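# Close the sliding door fully without slamming it

## Task

Slide the door until it is completely closed and leave every other object where it began. The door must not be slammed open or shut, and the robot must not topple or finish tilted. The door has to stay shut on its own, not because the robot is holding it.

## Robot and tools

Robot: TidyBot++, a 0.54 m long, 0.50 m wide, 0.38 m tall wheeled base on four powered casters. On top sits a single seven-joint arm ending in a two-finger gripper. The shoulder is 0.12 m ahead of the base centre and 0.68 m up. Segment lengths: upper arm 0.42 m, forearm 0.31 m, hand 0.31 m to the reported hand point. At the start the arm is folded with the hand pointing down; folded, the hand pokes up to 0.08 m past the base front and the elbow can reach 1.15 m high. Cameras: base_camera (fixed on the base, looking forward and down) and wrist_camera (fisheye, looking wherever the hand points).

Frames: the base frame has its origin on the floor below the base centre, x ahead, y to the left, z up. hand_pose is reported in it: the point between the finger pads, with its z axis running out along the fingers and its y axis along the closing direction. The odometry frame is the base frame as it was when the scene began; heading there is positive to the left, between -3.142 and 3.142. base_tilt is in degrees, positive when leaning forward or right.

execute_actions(actions, cameras): actions is a list holding one action or nothing (an empty list only reports state and images). An action may contain:
- base: exactly one relative move, counted from where the base last reported itself. translate_m: metres along x, forward positive, -2 to 2. strafe_m: metres sideways, left positive, -2 to 2. rotate_rad: radians turned in place, counter-clockwise from above positive, -6.3 to 6.3. A move needing more than 8.667 s at its top speed is refused.
- joints: absolute targets keyed by name, radians unless noted. joint_1_rad (whole arm about vertical; positive is clockwise from above, opposite to rotate_rad), joint_3_rad, joint_5_rad, joint_7_rad turn without limit but take the short way round, so send steps under half a turn. joint_2_rad -2.249 to 2.249 (shoulder), joint_4_rad -2.579 to 2.579 (elbow), joint_6_rad -2.099 to 2.099 (wrist). gripper_pos is a 0 to 1 scale, 0 open (about 85 mm gap), 1 closed; the gap is roughly 85 x (1 - gripper_pos) mm. Tolerances for done: ±0.039 for joints 1-4, ±0.056 for joints 5-7, ±0.03 for the gripper.
- speeds: optional lower top speeds for this action only, keys translate_m and strafe_m (0.05 to 0.5 m/s) and rotate_rad (0.1 to 1.57 rad/s); the maximum is the default.
cameras: a list of base_camera, wrist_camera or all; omitted or null gives all, [] gives none. Unknown keys, names or out-of-range values get the whole call refused with no motion. Base and joint motions start together and may finish at different times. Anything left out of an action may still be chasing an older target.

Arm geometry for planning: with joint_1_rad 0, joint_3_rad 3.14 and joint_5_rad 0 the arm stays in the vertical plane along base x. Angles from vertical (forward positive): upper arm = joint_2_rad, forearm = joint_2_rad - joint_4_rad, hand = that minus joint_6_rad. Sum length x sin for forward reach and length x cos for height above the shoulder. joint_7_rad at 1.57 with the hand down puts the fingers opening left-right. A downward-pointing hand can rise to about 0.94 m only near the base.

wait(seconds): 0 to 10 s, nothing new commanded, returns state and images. zoom_image(camera, region): enlarges [x0, y0, x1, y1] pixels (at most 504 by 504) of that camera's most recent full image. read_manual(section): only licence texts. finished_scene(scene): ends the current scene, given its number, and reports success; it cannot be undone, and a reply with no tool call also ends things.

Result lines: base_status and joint_status tell how each commanded motion ended. done: reached (for the base, only that the wheels turned enough, even if they slipped or the base was blocked). off_target: stopped away from target, possibly still pushing. contact_stop or time_out: target dropped, holding where it stopped. joint command not followed plus cause: the self-collision check withheld arm targets (not_followed per joint), though a gripper target still runs; withheld targets may be retried later. limit_stop_at_motor_heat: send the target again. on_its_own lists what moved uncommanded. motor_effort gives percent of maximum with the peak in brackets; readings are noisy and offset. ARM HIT means the arm struck the base or itself. MOTOR HOT warns from 60 °C; an OVER-TEMPERATURE FAULT at 75 °C makes the arm sag. A torque fault (joints 1-4 limit 104.5 N m, warning 56.7; joints 5-7 limit 51.3, warning 29.4) freezes the arm and gripper for 10 s and skips the rest of the call, but the base keeps going.

Accuracy: friction can leave joints slightly off while reporting done; improve by sending last command + (wanted - read). hand_pose and odometry can be off by a centimetre or two and a few degrees; trust the images. Do not command a joint to its read angle while holding a load.

Avoid: slamming the door (move it slowly, lower speeds), driving the base while the arm is caught on anything high (about 0.8 m up can tip the robot), strong sideways pushes on a raised hand, driving into obstacles (a blocked base pushes hard until timeout), knocking other objects, and ending with the robot holding the door shut. Back off from anything the arm snagged to level the robot.

Each tool is called after "Call:" by a JSON object that holds its "fn" and its "kwargs", one argument or row to a line.

## Session

Call:
{"fn": "execute_actions", "kwargs": {
  "actions": []
}}

Scene clock: 0.00 s.
base_odometry: x=+0.000 y=+0.000 heading=+0.000 (m, m, rad; odometry frame)
base_tilt: forward=-0.1 right=+0.1 (deg)
base_status: not commanded
joint_positions: joint_1_rad=+0.033 joint_2_rad=-0.387 joint_3_rad=+3.158 joint_4_rad=-2.528 joint_5_rad=-0.004 joint_6_rad=-0.834 joint_7_rad=+1.594 gripper_pos=+0.000
joint_status: not commanded
motor_effort: joint_1_rad=+0 joint_2_rad=+0 joint_3_rad=+1 joint_4_rad=+12 joint_5_rad=+0 joint_6_rad=+1 joint_7_rad=+0 (%)
hand_pose: x=+0.2768 y=-0.0048 z=+0.5950 quat_wxyz=(-0.002, +0.996, -0.013, +0.084) (m; base frame)
pictures: base_camera, wrist_camera
Images, in order (width x height): base_camera 644x364, wrist_camera 644x476.

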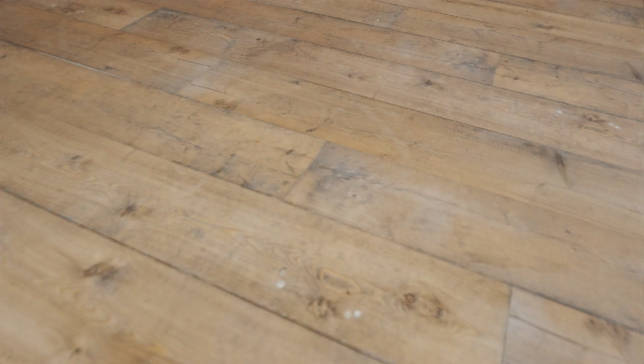

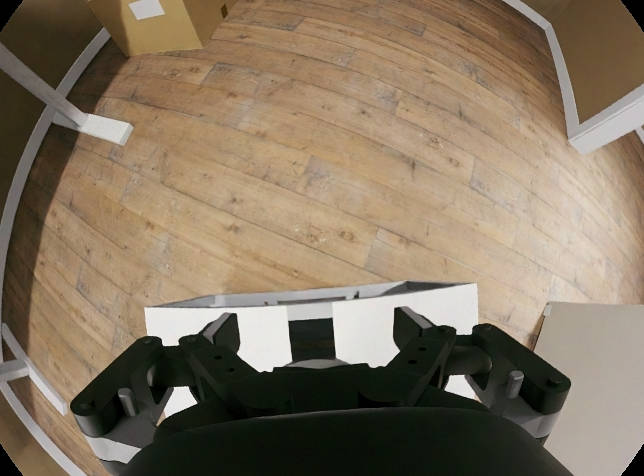

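Call:
{"fn": "execute_actions", "kwargs": {
  "actions": [
    {"joints":{"joint_6_rad":0.4}}
  ],
  "cameras": ["wrist_camera"]
}}

Scene clock: 4.07 s.
base_odometry: x=+0.000 y=+0.000 heading=+0.000 (m, m, rad; odometry frame)
base_tilt: forward=-0.1 right=+0.1 (deg)
base_status: not commanded
joint_positions: joint_1_rad=+0.033 joint_2_rad=-0.387 joint_3_rad=+3.158 joint_4_rad=-2.528 joint_5_rad=-0.004 joint_6_rad=+0.389 joint_7_rad=+1.594 gripper_pos=+0.000
joint_status: all done
motor_effort: joint_1_rad=+0(0) joint_2_rad=-6(6) joint_3_rad=+1(1) joint_4_rad=+19(19) joint_5_rad=+0(0) joint_6_rad=+9(10) joint_7_rad=+0(0) (%)
hand_pose: x=+0.5308 y=-0.0198 z=+0.8458 quat_wxyz=(+0.020, +0.768, -0.013, +0.640) (m; base frame)
pictures: wrist_camera
camera_calibration (this result's frames):
wrist_camera: T_world_to_cam=[[-0.0865564, -0.996172, -0.0121988, 0.0370297], [-0.206721, 0.0299373, -0.977942, 0.986919], [0.974564, -0.0821253, -0.208521, -0.208225], [0, 0, 0, 1]] pos_world=[0.41015, -0.00975826, 0.922182]
Images, in order (width x height): wrist_camera 644x476.

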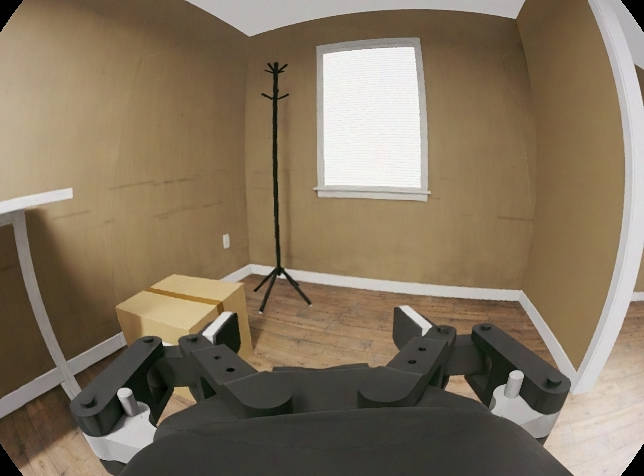

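Call:
{"fn": "execute_actions", "kwargs": {
  "actions": [
    {"joints":{"joint_1_rad":1.3}}
  ],
  "cameras": ["wrist_camera"]
}}

Scene clock: 9.10 s.
base_odometry: x=+0.000 y=+0.000 heading=+0.000 (m, m, rad; odometry frame)
base_tilt: forward=-0.1 right=+0.1 (deg)
base_status: not commanded
joint_positions: joint_1_rad=+1.283 joint_2_rad=-0.387 joint_3_rad=+3.158 joint_4_rad=-2.528 joint_5_rad=-0.004 joint_6_rad=+0.389 joint_7_rad=+1.594 gripper_pos=+0.000
joint_status: all done
motor_effort: joint_1_rad=+0(1) joint_2_rad=-6(6) joint_3_rad=+1(1) joint_4_rad=+19(19) joint_5_rad=+0(0) joint_6_rad=+10(9) joint_7_rad=+0(0) (%)
hand_pose: x=+0.2300 y=-0.3971 z=+0.8458 quat_wxyz=(+0.391, +0.615, -0.460, +0.507) (m; base frame)
pictures: wrist_camera
camera_calibration (this result's frames):
wrist_camera: T_world_to_cam=[[-0.972699, -0.231751, -0.012199, 0.142481], [-0.0367262, 0.205624, -0.977942, 0.966689], [0.229147, -0.950795, -0.208521, -0.11952], [0, 0, 0, 1]] pos_world=[0.201481, -0.279393, 0.922181]
Images, in order (width x height): wrist_camera 644x476.

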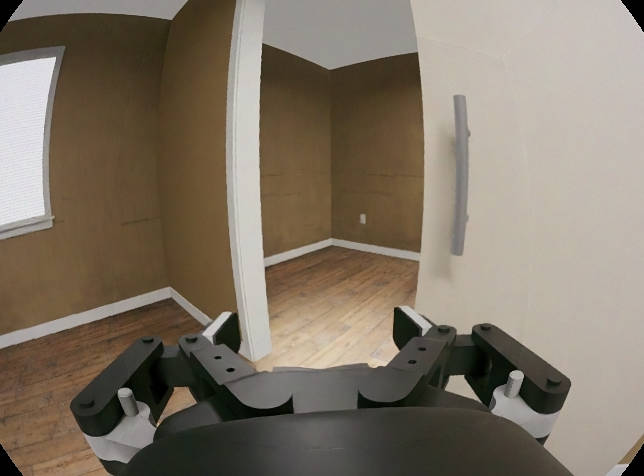

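Call:
{"fn": "execute_actions", "kwargs": {
  "actions": [
    {"base":{"rotate_rad":-2.06},"joints":{"joint_1_rad":0.0,"joint_6_rad":0.2}}
  ]
}}

Scene clock: 19.97 s.
base_odometry: x=+0.000 y=+0.000 heading=-2.059 (m, m, rad; odometry frame)
base_tilt: forward=-0.1 right=+0.1 (deg)
base_status: done
joint_positions: joint_1_rad=+0.019 joint_2_rad=-0.387 joint_3_rad=+3.158 joint_4_rad=-2.528 joint_5_rad=-0.004 joint_6_rad=+0.234 joint_7_rad=+1.594 gripper_pos=+0.000
joint_status: all done
motor_effort: joint_1_rad=+0(1) joint_2_rad=-6(7) joint_3_rad=+0(2) joint_4_rad=+19(19) joint_5_rad=+0(0) joint_6_rad=+9(10) joint_7_rad=-1(0) (%)
hand_pose: x=+0.5188 y=-0.0132 z=+0.7993 quat_wxyz=(+0.014, +0.815, -0.008, +0.579) (m; base frame)
pictures: base_camera, wrist_camera
camera_calibration (this result's frames):
wrist_camera: T_world_to_cam=[[-0.0727328, -0.99733, -0.00649155, 0.0302398], [-0.35531, 0.0319925, -0.934201, 0.98088], [0.931915, -0.0656406, -0.356688, -0.0648693], [0, 0, 0, 1]] pos_world=[0.411168, -0.00547976, 0.893397]
Images, in order (width x height): base_camera 644x364, wrist_camera 644x476.

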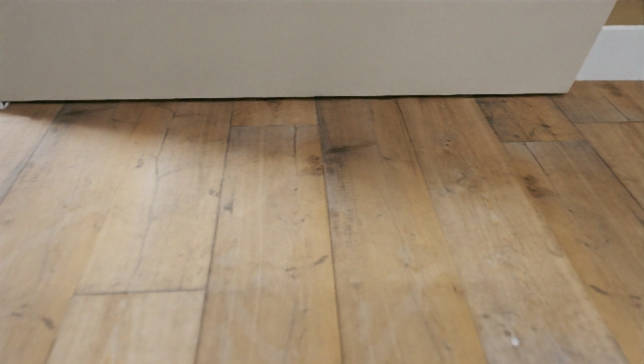

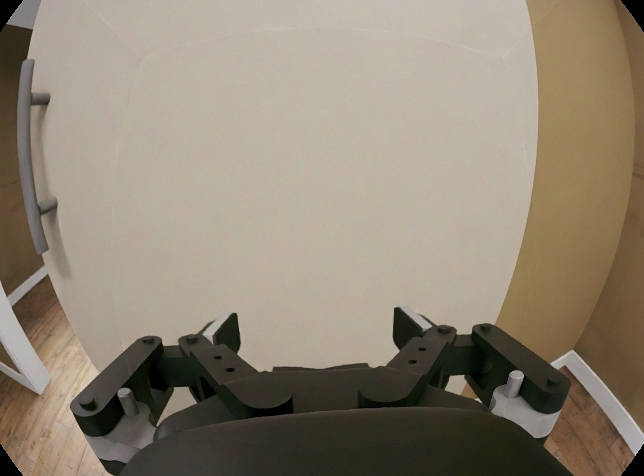

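Call:
{"fn": "execute_actions", "kwargs": {
  "actions": [
    {"base":{"rotate_rad":0.03}}
  ],
  "cameras": []
}}

Call:
{"fn": "execute_actions", "kwargs": {
  "actions": [
    {"base":{"strafe_m":0.40},"joints":{"joint_6_rad":0.55}}
  ]
}}

Scene clock: 33.03 s.
base_odometry: x=+0.000 y=+0.000 heading=-2.029 (m, m, rad; odometry frame)
base_tilt: forward=-0.1 right=+0.1 (deg)
base_status: done
joint_positions: joint_1_rad=+0.015 joint_2_rad=-0.387 joint_3_rad=+3.158 joint_4_rad=-2.528 joint_5_rad=-0.004 joint_6_rad=+0.234 joint_7_rad=+1.594 gripper_pos=+0.000
joint_status: not commanded
motor_effort: joint_1_rad=+0(1) joint_2_rad=-6(6) joint_3_rad=+0(2) joint_4_rad=+19(19) joint_5_rad=+0(1) joint_6_rad=+9(9) joint_7_rad=-1(0) (%)
hand_pose: x=+0.5188 y=-0.0117 z=+0.7993 quat_wxyz=(+0.012, +0.815, -0.006, +0.579) (m; base frame)
pictures: none
No camera images: the call's "cameras" was empty. Leave "cameras" out to get every camera's image.

Scene clock: 35.20 s.
base_odometry: x=+0.359 y=-0.178 heading=-2.030 (m, m, rad; odometry frame)
base_tilt: forward=-0.1 right=+0.1 (deg)
base_status: done
joint_positions: joint_1_rad=+0.015 joint_2_rad=-0.387 joint_3_rad=+3.158 joint_4_rad=-2.525 joint_5_rad=-0.004 joint_6_rad=+0.538 joint_7_rad=+1.594 gripper_pos=+0.000
joint_status: all done
motor_effort: joint_1_rad=+0(1) joint_2_rad=-6(7) joint_3_rad=+1(2) joint_4_rad=+19(21) joint_5_rad=+0(0) joint_6_rad=+10(11) joint_7_rad=+0(0) (%)
hand_pose: x=+0.5365 y=-0.0129 z=+0.8937 quat_wxyz=(+0.016, +0.717, -0.006, +0.697) (m; base frame)
pictures: base_camera, wrist_camera
camera_calibration (this result's frames):
wrist_camera: T_world_to_cam=[[-0.0674747, -0.997563, -0.0177558, 0.0397032], [-0.0563982, 0.0215815, -0.998175, 0.972047], [0.996126, -0.0663501, -0.057717, -0.349393], [0, 0, 0, 1]] pos_world=[0.40554, -0.00455398, 0.950813]
Images, in order (width x height): base_camera 644x364, wrist_camera 644x476.

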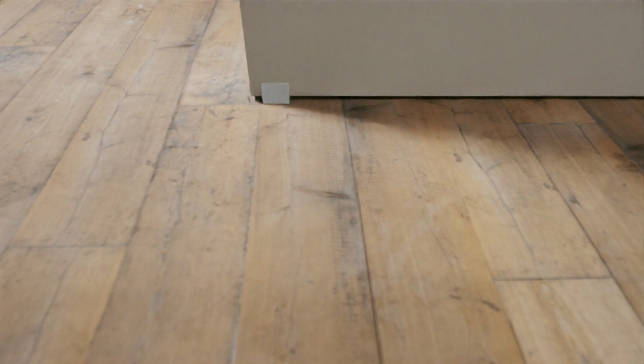

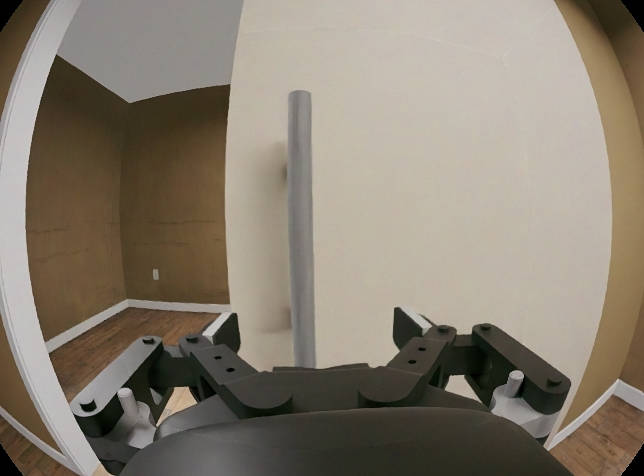

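Call:
{"fn": "execute_actions", "kwargs": {
  "actions": [
    {"base":{"translate_m":0.10},"joints":{"joint_1_rad":-0.03},"speeds":{"translate_m":0.15}}
  ]
}}

Scene clock: 44.00 s.
base_odometry: x=+0.314 y=-0.267 heading=-2.030 (m, m, rad; odometry frame)
base_tilt: forward=-0.1 right=+0.1 (deg)
base_status: done
joint_positions: joint_1_rad=-0.016 joint_2_rad=-0.387 joint_3_rad=+3.158 joint_4_rad=-2.525 joint_5_rad=-0.004 joint_6_rad=+0.538 joint_7_rad=+1.594 gripper_pos=+0.000
joint_status: all done
motor_effort: joint_1_rad=+0(1) joint_2_rad=-6(9) joint_3_rad=+0(1) joint_4_rad=+19(20) joint_5_rad=+0(0) joint_6_rad=+9(10) joint_7_rad=+0(0) (%)
hand_pose: x=+0.5367 y=-0.0003 z=+0.8938 quat_wxyz=(+0.005, +0.717, +0.005, +0.697) (m; base frame)
pictures: base_camera, wrist_camera
camera_calibration (this result's frames):
wrist_camera: T_world_to_cam=[[-0.0372655, -0.999147, -0.0177705, 0.0361183], [-0.0567464, 0.01987, -0.998191, 0.9721], [0.997693, -0.0361897, -0.0574385, -0.349769], [0, 0, 0, 1]] pos_world=[0.405471, 0.00411392, 0.950893]
Images, in order (width x height): base_camera 644x364, wrist_camera 644x476.

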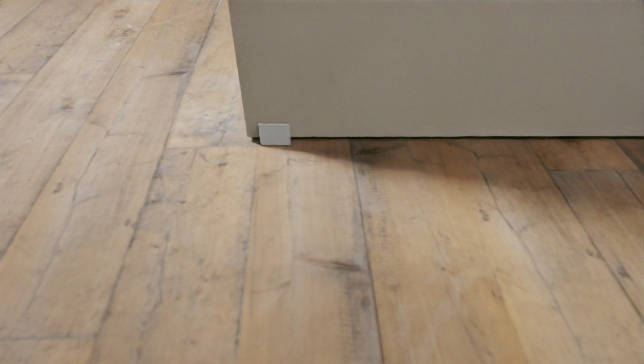

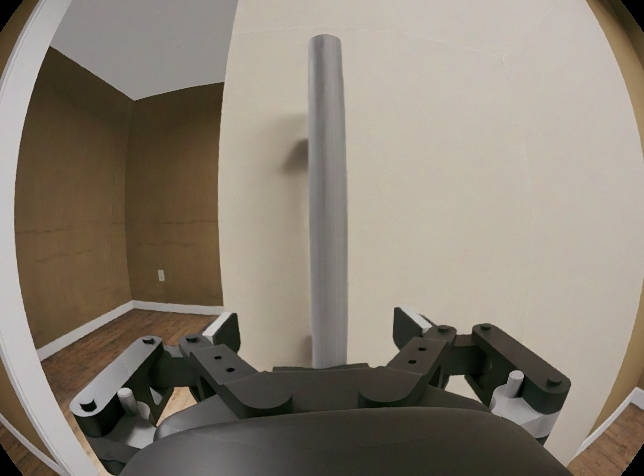

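Call:
{"fn": "execute_actions", "kwargs": {
  "actions": [
    {"base":{"translate_m":0.055},"speeds":{"translate_m":0.1}}
  ]
}}

Scene clock: 50.40 s.
base_odometry: x=+0.290 y=-0.317 heading=-2.030 (m, m, rad; odometry frame)
base_tilt: forward=-0.1 right=+0.1 (deg)
base_status: done
joint_positions: joint_1_rad=-0.016 joint_2_rad=-0.387 joint_3_rad=+3.158 joint_4_rad=-2.525 joint_5_rad=-0.004 joint_6_rad=+0.538 joint_7_rad=+1.594 gripper_pos=+0.000
joint_status: not commanded
motor_effort: joint_1_rad=+0(0) joint_2_rad=-6(8) joint_3_rad=+0(2) joint_4_rad=+19(20) joint_5_rad=+0(1) joint_6_rad=+10(10) joint_7_rad=-1(0) (%)
hand_pose: x=+0.5367 y=-0.0003 z=+0.8938 quat_wxyz=(+0.005, +0.717, +0.005, +0.697) (m; base frame)
pictures: base_camera, wrist_camera
camera_calibration (this result's frames):
wrist_camera: T_world_to_cam=[[-0.0372678, -0.999147, -0.0177643, 0.0361144], [-0.0568677, 0.0198683, -0.998184, 0.972109], [0.997686, -0.0361899, -0.0575597, -0.349685], [0, 0, 0, 1]] pos_world=[0.405504, 0.00411437, 0.950858]
Images, in order (width x height): base_camera 644x364, wrist_camera 644x476.

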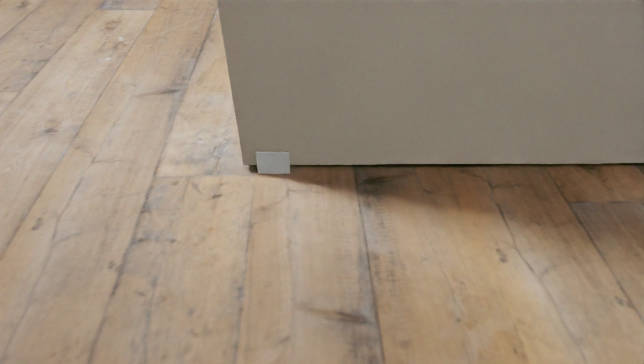

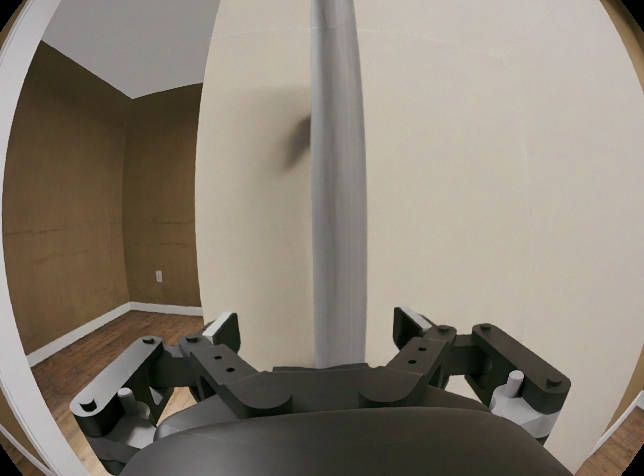

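Call:
{"fn": "execute_actions", "kwargs": {
  "actions": [
    {"base":{"translate_m":0.015},"speeds":{"translate_m":0.1},"joints":{"gripper_pos":0.45}}
  ],
  "cameras": []
}}

Call:
{"fn": "execute_actions", "kwargs": {
  "actions": [
    {"base":{"strafe_m":0.15},"speeds":{"strafe_m":0.08}}
  ]
}}

Scene clock: 56.93 s.
base_odometry: x=+0.284 y=-0.330 heading=-2.030 (m, m, rad; odometry frame)
base_tilt: forward=-0.1 right=+0.1 (deg)
base_status: done
joint_positions: joint_1_rad=-0.016 joint_2_rad=-0.384 joint_3_rad=+3.158 joint_4_rad=-2.525 joint_5_rad=-0.004 joint_6_rad=+0.538 joint_7_rad=+1.594 gripper_pos=+0.450
joint_status: all done
motor_effort: joint_1_rad=+0(0) joint_2_rad=-6(9) joint_3_rad=+1(2) joint_4_rad=+19(20) joint_5_rad=+0(1) joint_6_rad=+10(10) joint_7_rad=+0(1) (%)
hand_pose: x=+0.5373 y=-0.0003 z=+0.8927 quat_wxyz=(+0.005, +0.718, +0.005, +0.696) (m; base frame)
pictures: none
No camera images: the call's "cameras" was empty. Leave "cameras" out to get every camera's image.

Scene clock: 59.63 s.
base_odometry: x=+0.418 y=-0.397 heading=-2.030 (m, m, rad; odometry frame)
base_tilt: forward=-0.1 right=+0.1 (deg)
base_status: done
joint_positions: joint_1_rad=-0.010 joint_2_rad=-0.382 joint_3_rad=+3.183 joint_4_rad=-2.521 joint_5_rad=-0.027 joint_6_rad=+0.538 joint_7_rad=+1.594 gripper_pos=+0.450
joint_status: not commanded
motor_effort: joint_1_rad=-1(13) joint_2_rad=-6(11) joint_3_rad=-1(15) joint_4_rad=+19(21) joint_5_rad=+1(7) joint_6_rad=+10(10) joint_7_rad=+0(1) (%)
hand_pose: x=+0.5383 y=-0.0181 z=+0.8938 quat_wxyz=(+0.009, +0.717, -0.020, +0.696) (m; base frame)
pictures: base_camera, wrist_camera
camera_calibration (this result's frames):
wrist_camera: T_world_to_cam=[[-0.0786598, -0.995813, -0.0465645, 0.0664817], [-0.0565315, 0.0510898, -0.997093, 0.971925], [0.995297, -0.0757988, -0.0603136, -0.348874], [0, 0, 0, 1]] pos_world=[0.407407, -0.00989635, 0.951154]
Images, in order (width x height): base_camera 644x364, wrist_camera 644x476.

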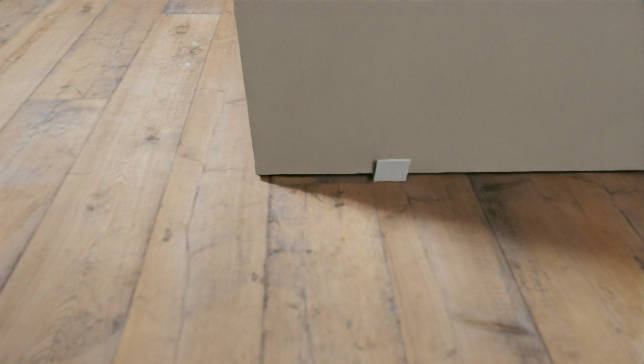

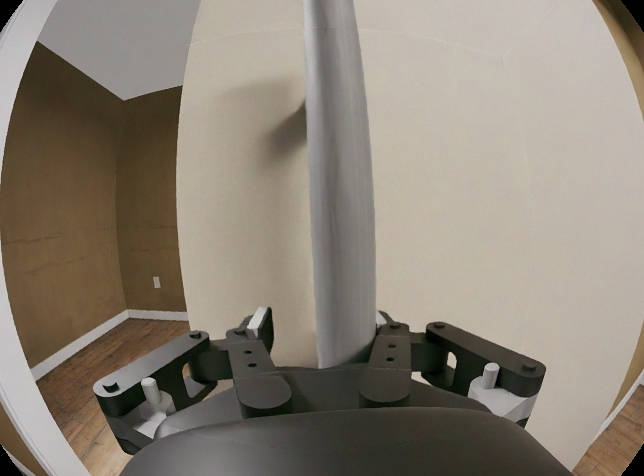

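Call:
{"fn": "execute_actions", "kwargs": {
  "actions": [
    {"base":{"strafe_m":0.45},"speeds":{"strafe_m":0.12}}
  ]
}}

Scene clock: 68.03 s.
base_odometry: x=+0.821 y=-0.596 heading=-2.030 (m, m, rad; odometry frame)
base_tilt: forward=-0.1 right=+0.1 (deg)
base_status: done
joint_positions: joint_1_rad=-0.017 joint_2_rad=-0.379 joint_3_rad=+3.174 joint_4_rad=-2.518 joint_5_rad=-0.024 joint_6_rad=+0.538 joint_7_rad=+1.594 gripper_pos=+0.450
joint_status: not commanded
motor_effort: joint_1_rad=+0(17) joint_2_rad=-7(13) joint_3_rad=+0(19) joint_4_rad=+19(21) joint_5_rad=+0(9) joint_6_rad=+10(12) joint_7_rad=+0(1) (%)
hand_pose: x=+0.5398 y=-0.0106 z=+0.8944 quat_wxyz=(+0.006, +0.718, -0.012, +0.696) (m; base frame)
pictures: base_camera, wrist_camera
camera_calibration (this result's frames):
wrist_camera: T_world_to_cam=[[-0.0619322, -0.997248, -0.0407515, 0.0598101], [-0.0571709, 0.0443074, -0.997381, 0.972821], [0.996442, -0.0594402, -0.0597576, -0.350698], [0, 0, 0, 1]] pos_world=[0.408771, -0.00430318, 0.951753]
Images, in order (width x height): base_camera 644x364, wrist_camera 644x476.

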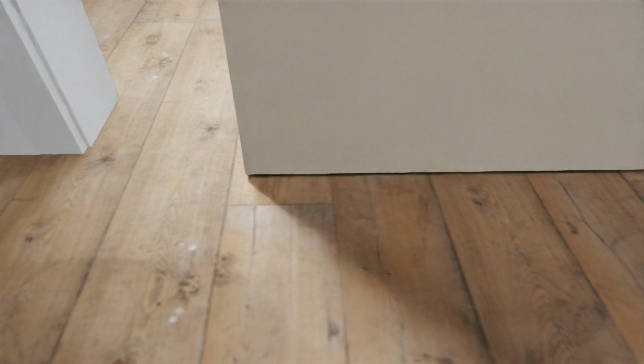

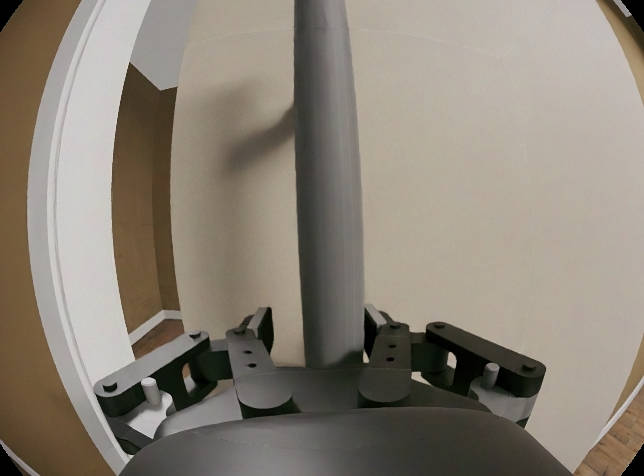

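Call:
{"fn": "execute_actions", "kwargs": {
  "actions": [
    {"base":{"strafe_m":0.21},"speeds":{"strafe_m":0.07}}
  ]
}}

Scene clock: 74.80 s.
base_odometry: x=+1.010 y=-0.690 heading=-2.030 (m, m, rad; odometry frame)
base_tilt: forward=-0.1 right=+0.1 (deg)
base_status: done
joint_positions: joint_1_rad=-0.005 joint_2_rad=-0.378 joint_3_rad=+3.188 joint_4_rad=-2.516 joint_5_rad=-0.028 joint_6_rad=+0.538 joint_7_rad=+1.594 gripper_pos=+0.450
joint_status: not commanded
motor_effort: joint_1_rad=-2(13) joint_2_rad=-7(11) joint_3_rad=-2(15) joint_4_rad=+19(20) joint_5_rad=+2(7) joint_6_rad=+10(10) joint_7_rad=+0(1) (%)
hand_pose: x=+0.5400 y=-0.0226 z=+0.8947 quat_wxyz=(+0.012, +0.717, -0.025, +0.696) (m; base frame)
pictures: base_camera, wrist_camera
camera_calibration (this result's frames):
wrist_camera: T_world_to_cam=[[-0.0885443, -0.99486, -0.0491339, 0.0697727], [-0.0555344, 0.0541816, -0.996986, 0.972656], [0.994523, -0.0855488, -0.0600464, -0.350946], [0, 0, 0, 1]] pos_world=[0.409217, -0.013309, 0.952079]
Images, in order (width x height): base_camera 644x364, wrist_camera 644x476.

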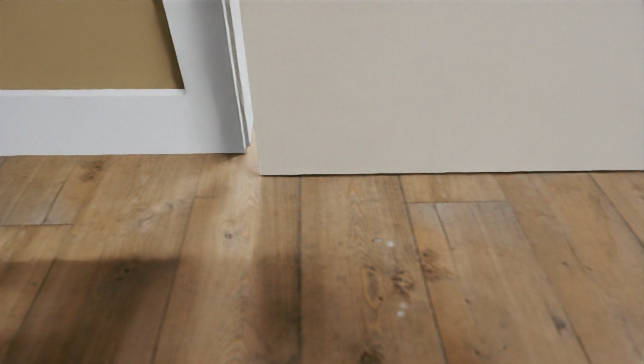

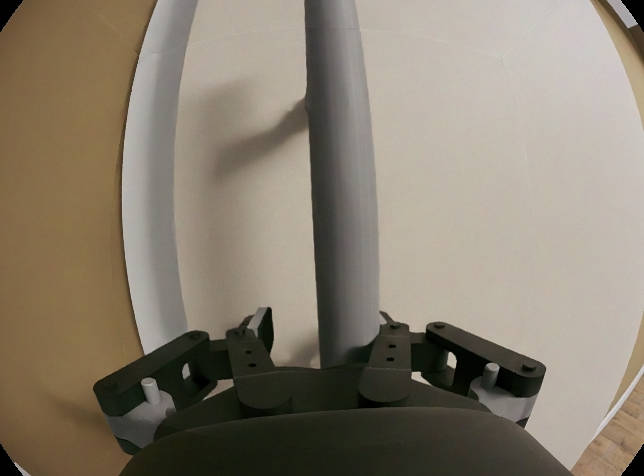

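Call:
{"fn": "execute_actions", "kwargs": {
  "actions": [
    {"base":{"strafe_m":0.05},"speeds":{"strafe_m":0.05}}
  ]
}}

Scene clock: 78.33 s.
base_odometry: x=+1.054 y=-0.712 heading=-2.030 (m, m, rad; odometry frame)
base_tilt: forward=-0.1 right=+0.1 (deg)
base_status: done
joint_positions: joint_1_rad=-0.001 joint_2_rad=-0.378 joint_3_rad=+3.193 joint_4_rad=-2.516 joint_5_rad=-0.028 joint_6_rad=+0.538 joint_7_rad=+1.594 gripper_pos=+0.450
joint_status: not commanded
motor_effort: joint_1_rad=-2(13) joint_2_rad=-7(8) joint_3_rad=-2(13) joint_4_rad=+19(19) joint_5_rad=+1(7) joint_6_rad=+10(10) joint_7_rad=+0(1) (%)
hand_pose: x=+0.5397 y=-0.0267 z=+0.8948 quat_wxyz=(+0.014, +0.717, -0.028, +0.696) (m; base frame)
pictures: base_camera, wrist_camera
camera_calibration (this result's frames):
wrist_camera: T_world_to_cam=[[-0.0972346, -0.993954, -0.0510083, 0.0720863], [-0.0547103, 0.0565117, -0.996902, 0.972491], [0.993757, -0.0941426, -0.0598744, -0.350951], [0, 0, 0, 1]] pos_world=[0.408974, -0.0163462, 0.952142]
Images, in order (width x height): base_camera 644x364, wrist_camera 644x476.

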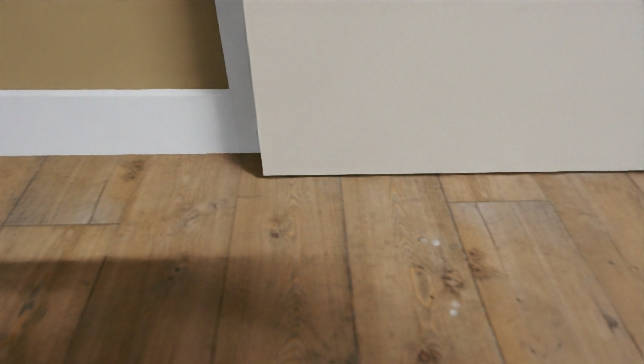

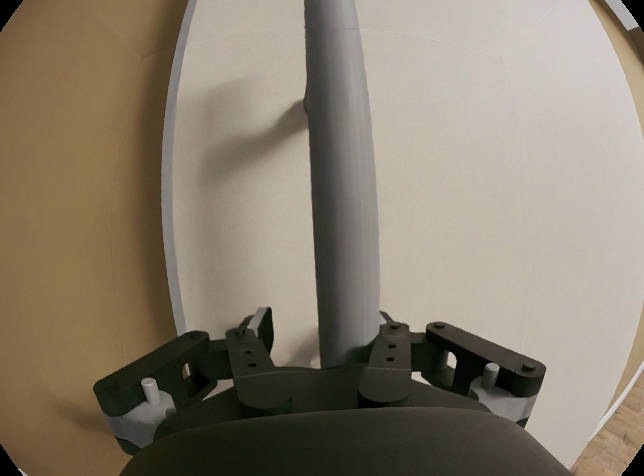

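Still moving freely; continue to find the stop.

Call:
{"fn": "execute_actions", "kwargs": {
  "actions": [
    {"base":{"strafe_m":0.04},"speeds":{"strafe_m":0.05}}
  ]
}}

Scene clock: 86.80 s.
base_odometry: x=+1.090 y=-0.730 heading=-2.030 (m, m, rad; odometry frame)
base_tilt: forward=-0.1 right=+0.1 (deg)
base_status: done
joint_positions: joint_1_rad=+0.017 joint_2_rad=-0.379 joint_3_rad=+3.210 joint_4_rad=-2.516 joint_5_rad=-0.030 joint_6_rad=+0.538 joint_7_rad=+1.594 gripper_pos=+0.450
joint_status: not commanded
motor_effort: joint_1_rad=-9(16) joint_2_rad=-6(8) joint_3_rad=-10(17) joint_4_rad=+17(19) joint_5_rad=+5(9) joint_6_rad=+8(10) joint_7_rad=-1(1) (%)
hand_pose: x=+0.5386 y=-0.0429 z=+0.8949 quat_wxyz=(+0.024, +0.716, -0.044, +0.696) (m; base frame)
pictures: base_camera, wrist_camera
camera_calibration (this result's frames):
wrist_camera: T_world_to_cam=[[-0.132498, -0.989404, -0.0593709, 0.0825735], [-0.0518325, 0.0667334, -0.996424, 0.971885], [0.989827, -0.128947, -0.0601254, -0.350467], [0, 0, 0, 1]] pos_world=[0.408218, -0.0283503, 0.95224]
Images, in order (width x height): base_camera 644x364, wrist_camera 644x476.

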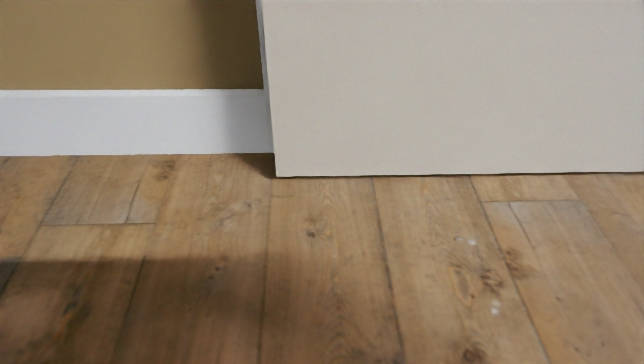

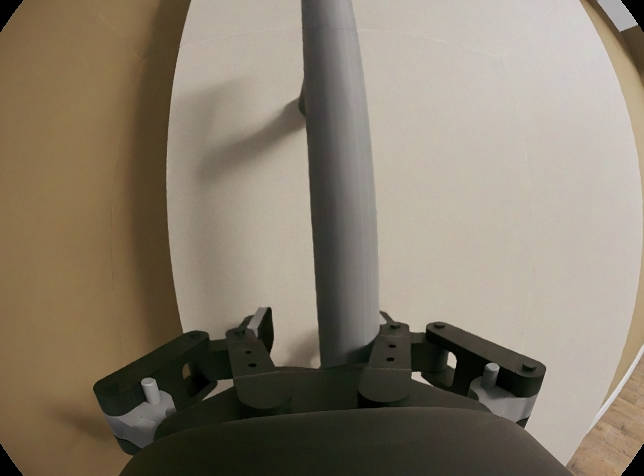

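Call:
{"fn": "execute_actions", "kwargs": {
  "actions": [
    {"base":{"strafe_m":0.025},"speeds":{"strafe_m":0.05}}
  ],
  "cameras": ["base_camera"]
}}

Scene clock: 90.10 s.
base_odometry: x=+1.112 y=-0.741 heading=-2.030 (m, m, rad; odometry frame)
base_tilt: forward=-0.1 right=+0.1 (deg)
base_status: done
joint_positions: joint_1_rad=+0.041 joint_2_rad=-0.373 joint_3_rad=+3.239 joint_4_rad=-2.511 joint_5_rad=-0.042 joint_6_rad=+0.538 joint_7_rad=+1.594 gripper_pos=+0.450
joint_status: not commanded
motor_effort: joint_1_rad=-13(18) joint_2_rad=-11(13) joint_3_rad=-15(21) joint_4_rad=+14(18) joint_5_rad=+7(9) joint_6_rad=+8(9) joint_7_rad=-1(1) (%)
hand_pose: x=+0.5380 y=-0.0684 z=+0.8954 quat_wxyz=(+0.036, +0.714, -0.071, +0.695) (m; base frame)
pictures: base_camera
Images, in order (width x height): base_camera 644x364.

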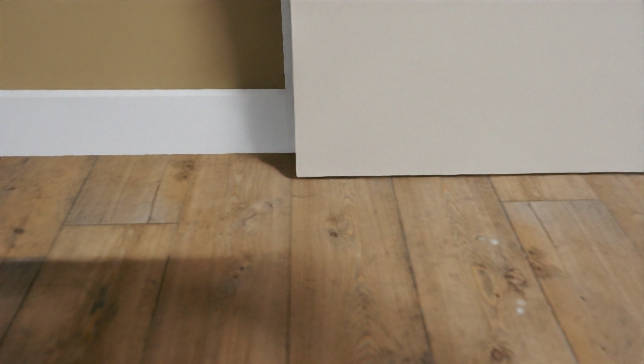

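Call:
{"fn": "execute_actions", "kwargs": {
  "actions": [
    {"base":{"strafe_m":-0.05},"speeds":{"strafe_m":0.1},"joints":{"gripper_pos":0.0}}
  ],
  "cameras": ["wrist_camera"]
}}

Call:
{"fn": "execute_actions", "kwargs": {
  "actions": [
    {"base":{"translate_m":-0.12},"speeds":{"translate_m":0.2}}
  ]
}}

Scene clock: 93.17 s.
base_odometry: x=+1.067 y=-0.718 heading=-2.030 (m, m, rad; odometry frame)
base_tilt: forward=-0.1 right=+0.1 (deg)
base_status: done
joint_positions: joint_1_rad=-0.019 joint_2_rad=-0.374 joint_3_rad=+3.172 joint_4_rad=-2.512 joint_5_rad=-0.023 joint_6_rad=+0.538 joint_7_rad=+1.594 gripper_pos=+0.000
joint_status: all done
motor_effort: joint_1_rad=+0(13) joint_2_rad=-7(12) joint_3_rad=+0(15) joint_4_rad=+19(19) joint_5_rad=+0(7) joint_6_rad=+10(10) joint_7_rad=+0(1) (%)
hand_pose: x=+0.5420 y=-0.0086 z=+0.8955 quat_wxyz=(+0.005, +0.717, -0.010, +0.697) (m; base frame)
pictures: wrist_camera
camera_calibration (this result's frames):
wrist_camera: T_world_to_cam=[[-0.0574993, -0.997578, -0.0391369, 0.0581635], [-0.0569136, 0.0424134, -0.997478, 0.973885], [0.996722, -0.0551269, -0.0592145, -0.353337], [0, 0, 0, 1]] pos_world=[0.410951, -0.00276148, 0.952782]
Images, in order (width x height): wrist_camera 644x476.

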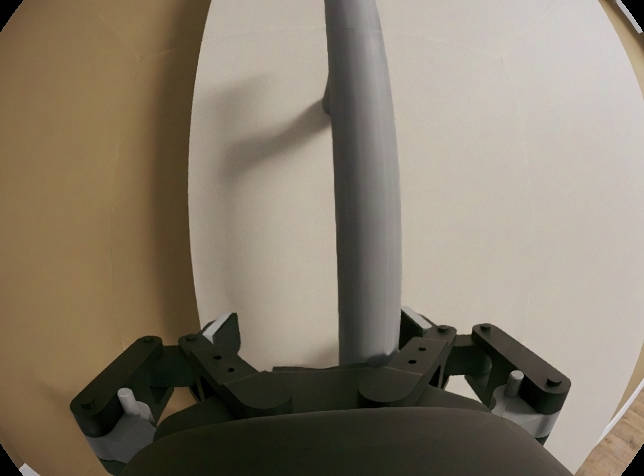

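Scene clock: 94.53 s.
base_odometry: x=+1.121 y=-0.611 heading=-2.030 (m, m, rad; odometry frame)
base_tilt: forward=-0.1 right=+0.1 (deg)
base_status: done
joint_positions: joint_1_rad=-0.019 joint_2_rad=-0.377 joint_3_rad=+3.172 joint_4_rad=-2.512 joint_5_rad=-0.023 joint_6_rad=+0.538 joint_7_rad=+1.594 gripper_pos=+0.000
joint_status: not commanded
motor_effort: joint_1_rad=+0(0) joint_2_rad=-7(11) joint_3_rad=+0(1) joint_4_rad=+19(20) joint_5_rad=+0(0) joint_6_rad=+9(10) joint_7_rad=+0(0) (%)
hand_pose: x=+0.5412 y=-0.0086 z=+0.8969 quat_wxyz=(+0.005, +0.716, -0.010, +0.698) (m; base frame)
pictures: base_camera, wrist_camera
camera_calibration (this result's frames):
wrist_camera: T_world_to_cam=[[-0.057323, -0.997581, -0.0393335, 0.0582535], [-0.0535412, 0.0424134, -0.997664, 0.973584], [0.996919, -0.0550832, -0.055843, -0.355601], [0, 0, 0, 1]] pos_world=[0.409971, -0.00276813, 0.953744]
Images, in order (width x height): base_camera 644x364, wrist_camera 644x476.

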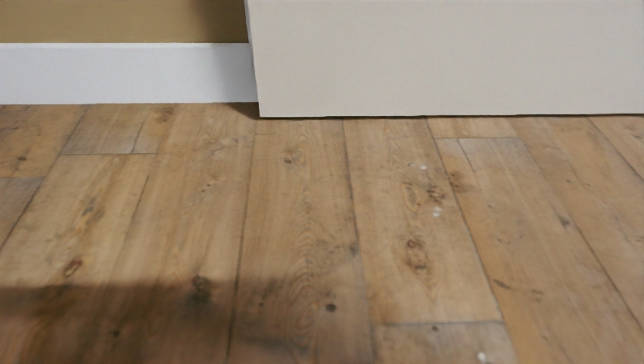

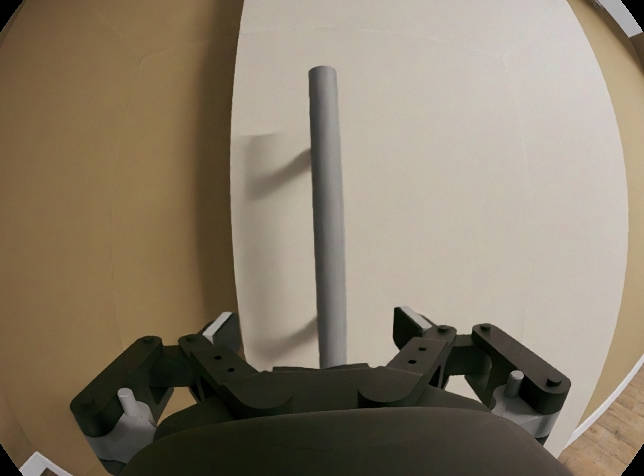

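Call:
{"fn": "finished_scene", "kwargs": {
  "scene": 1
}}

The scene is finished: the task was done.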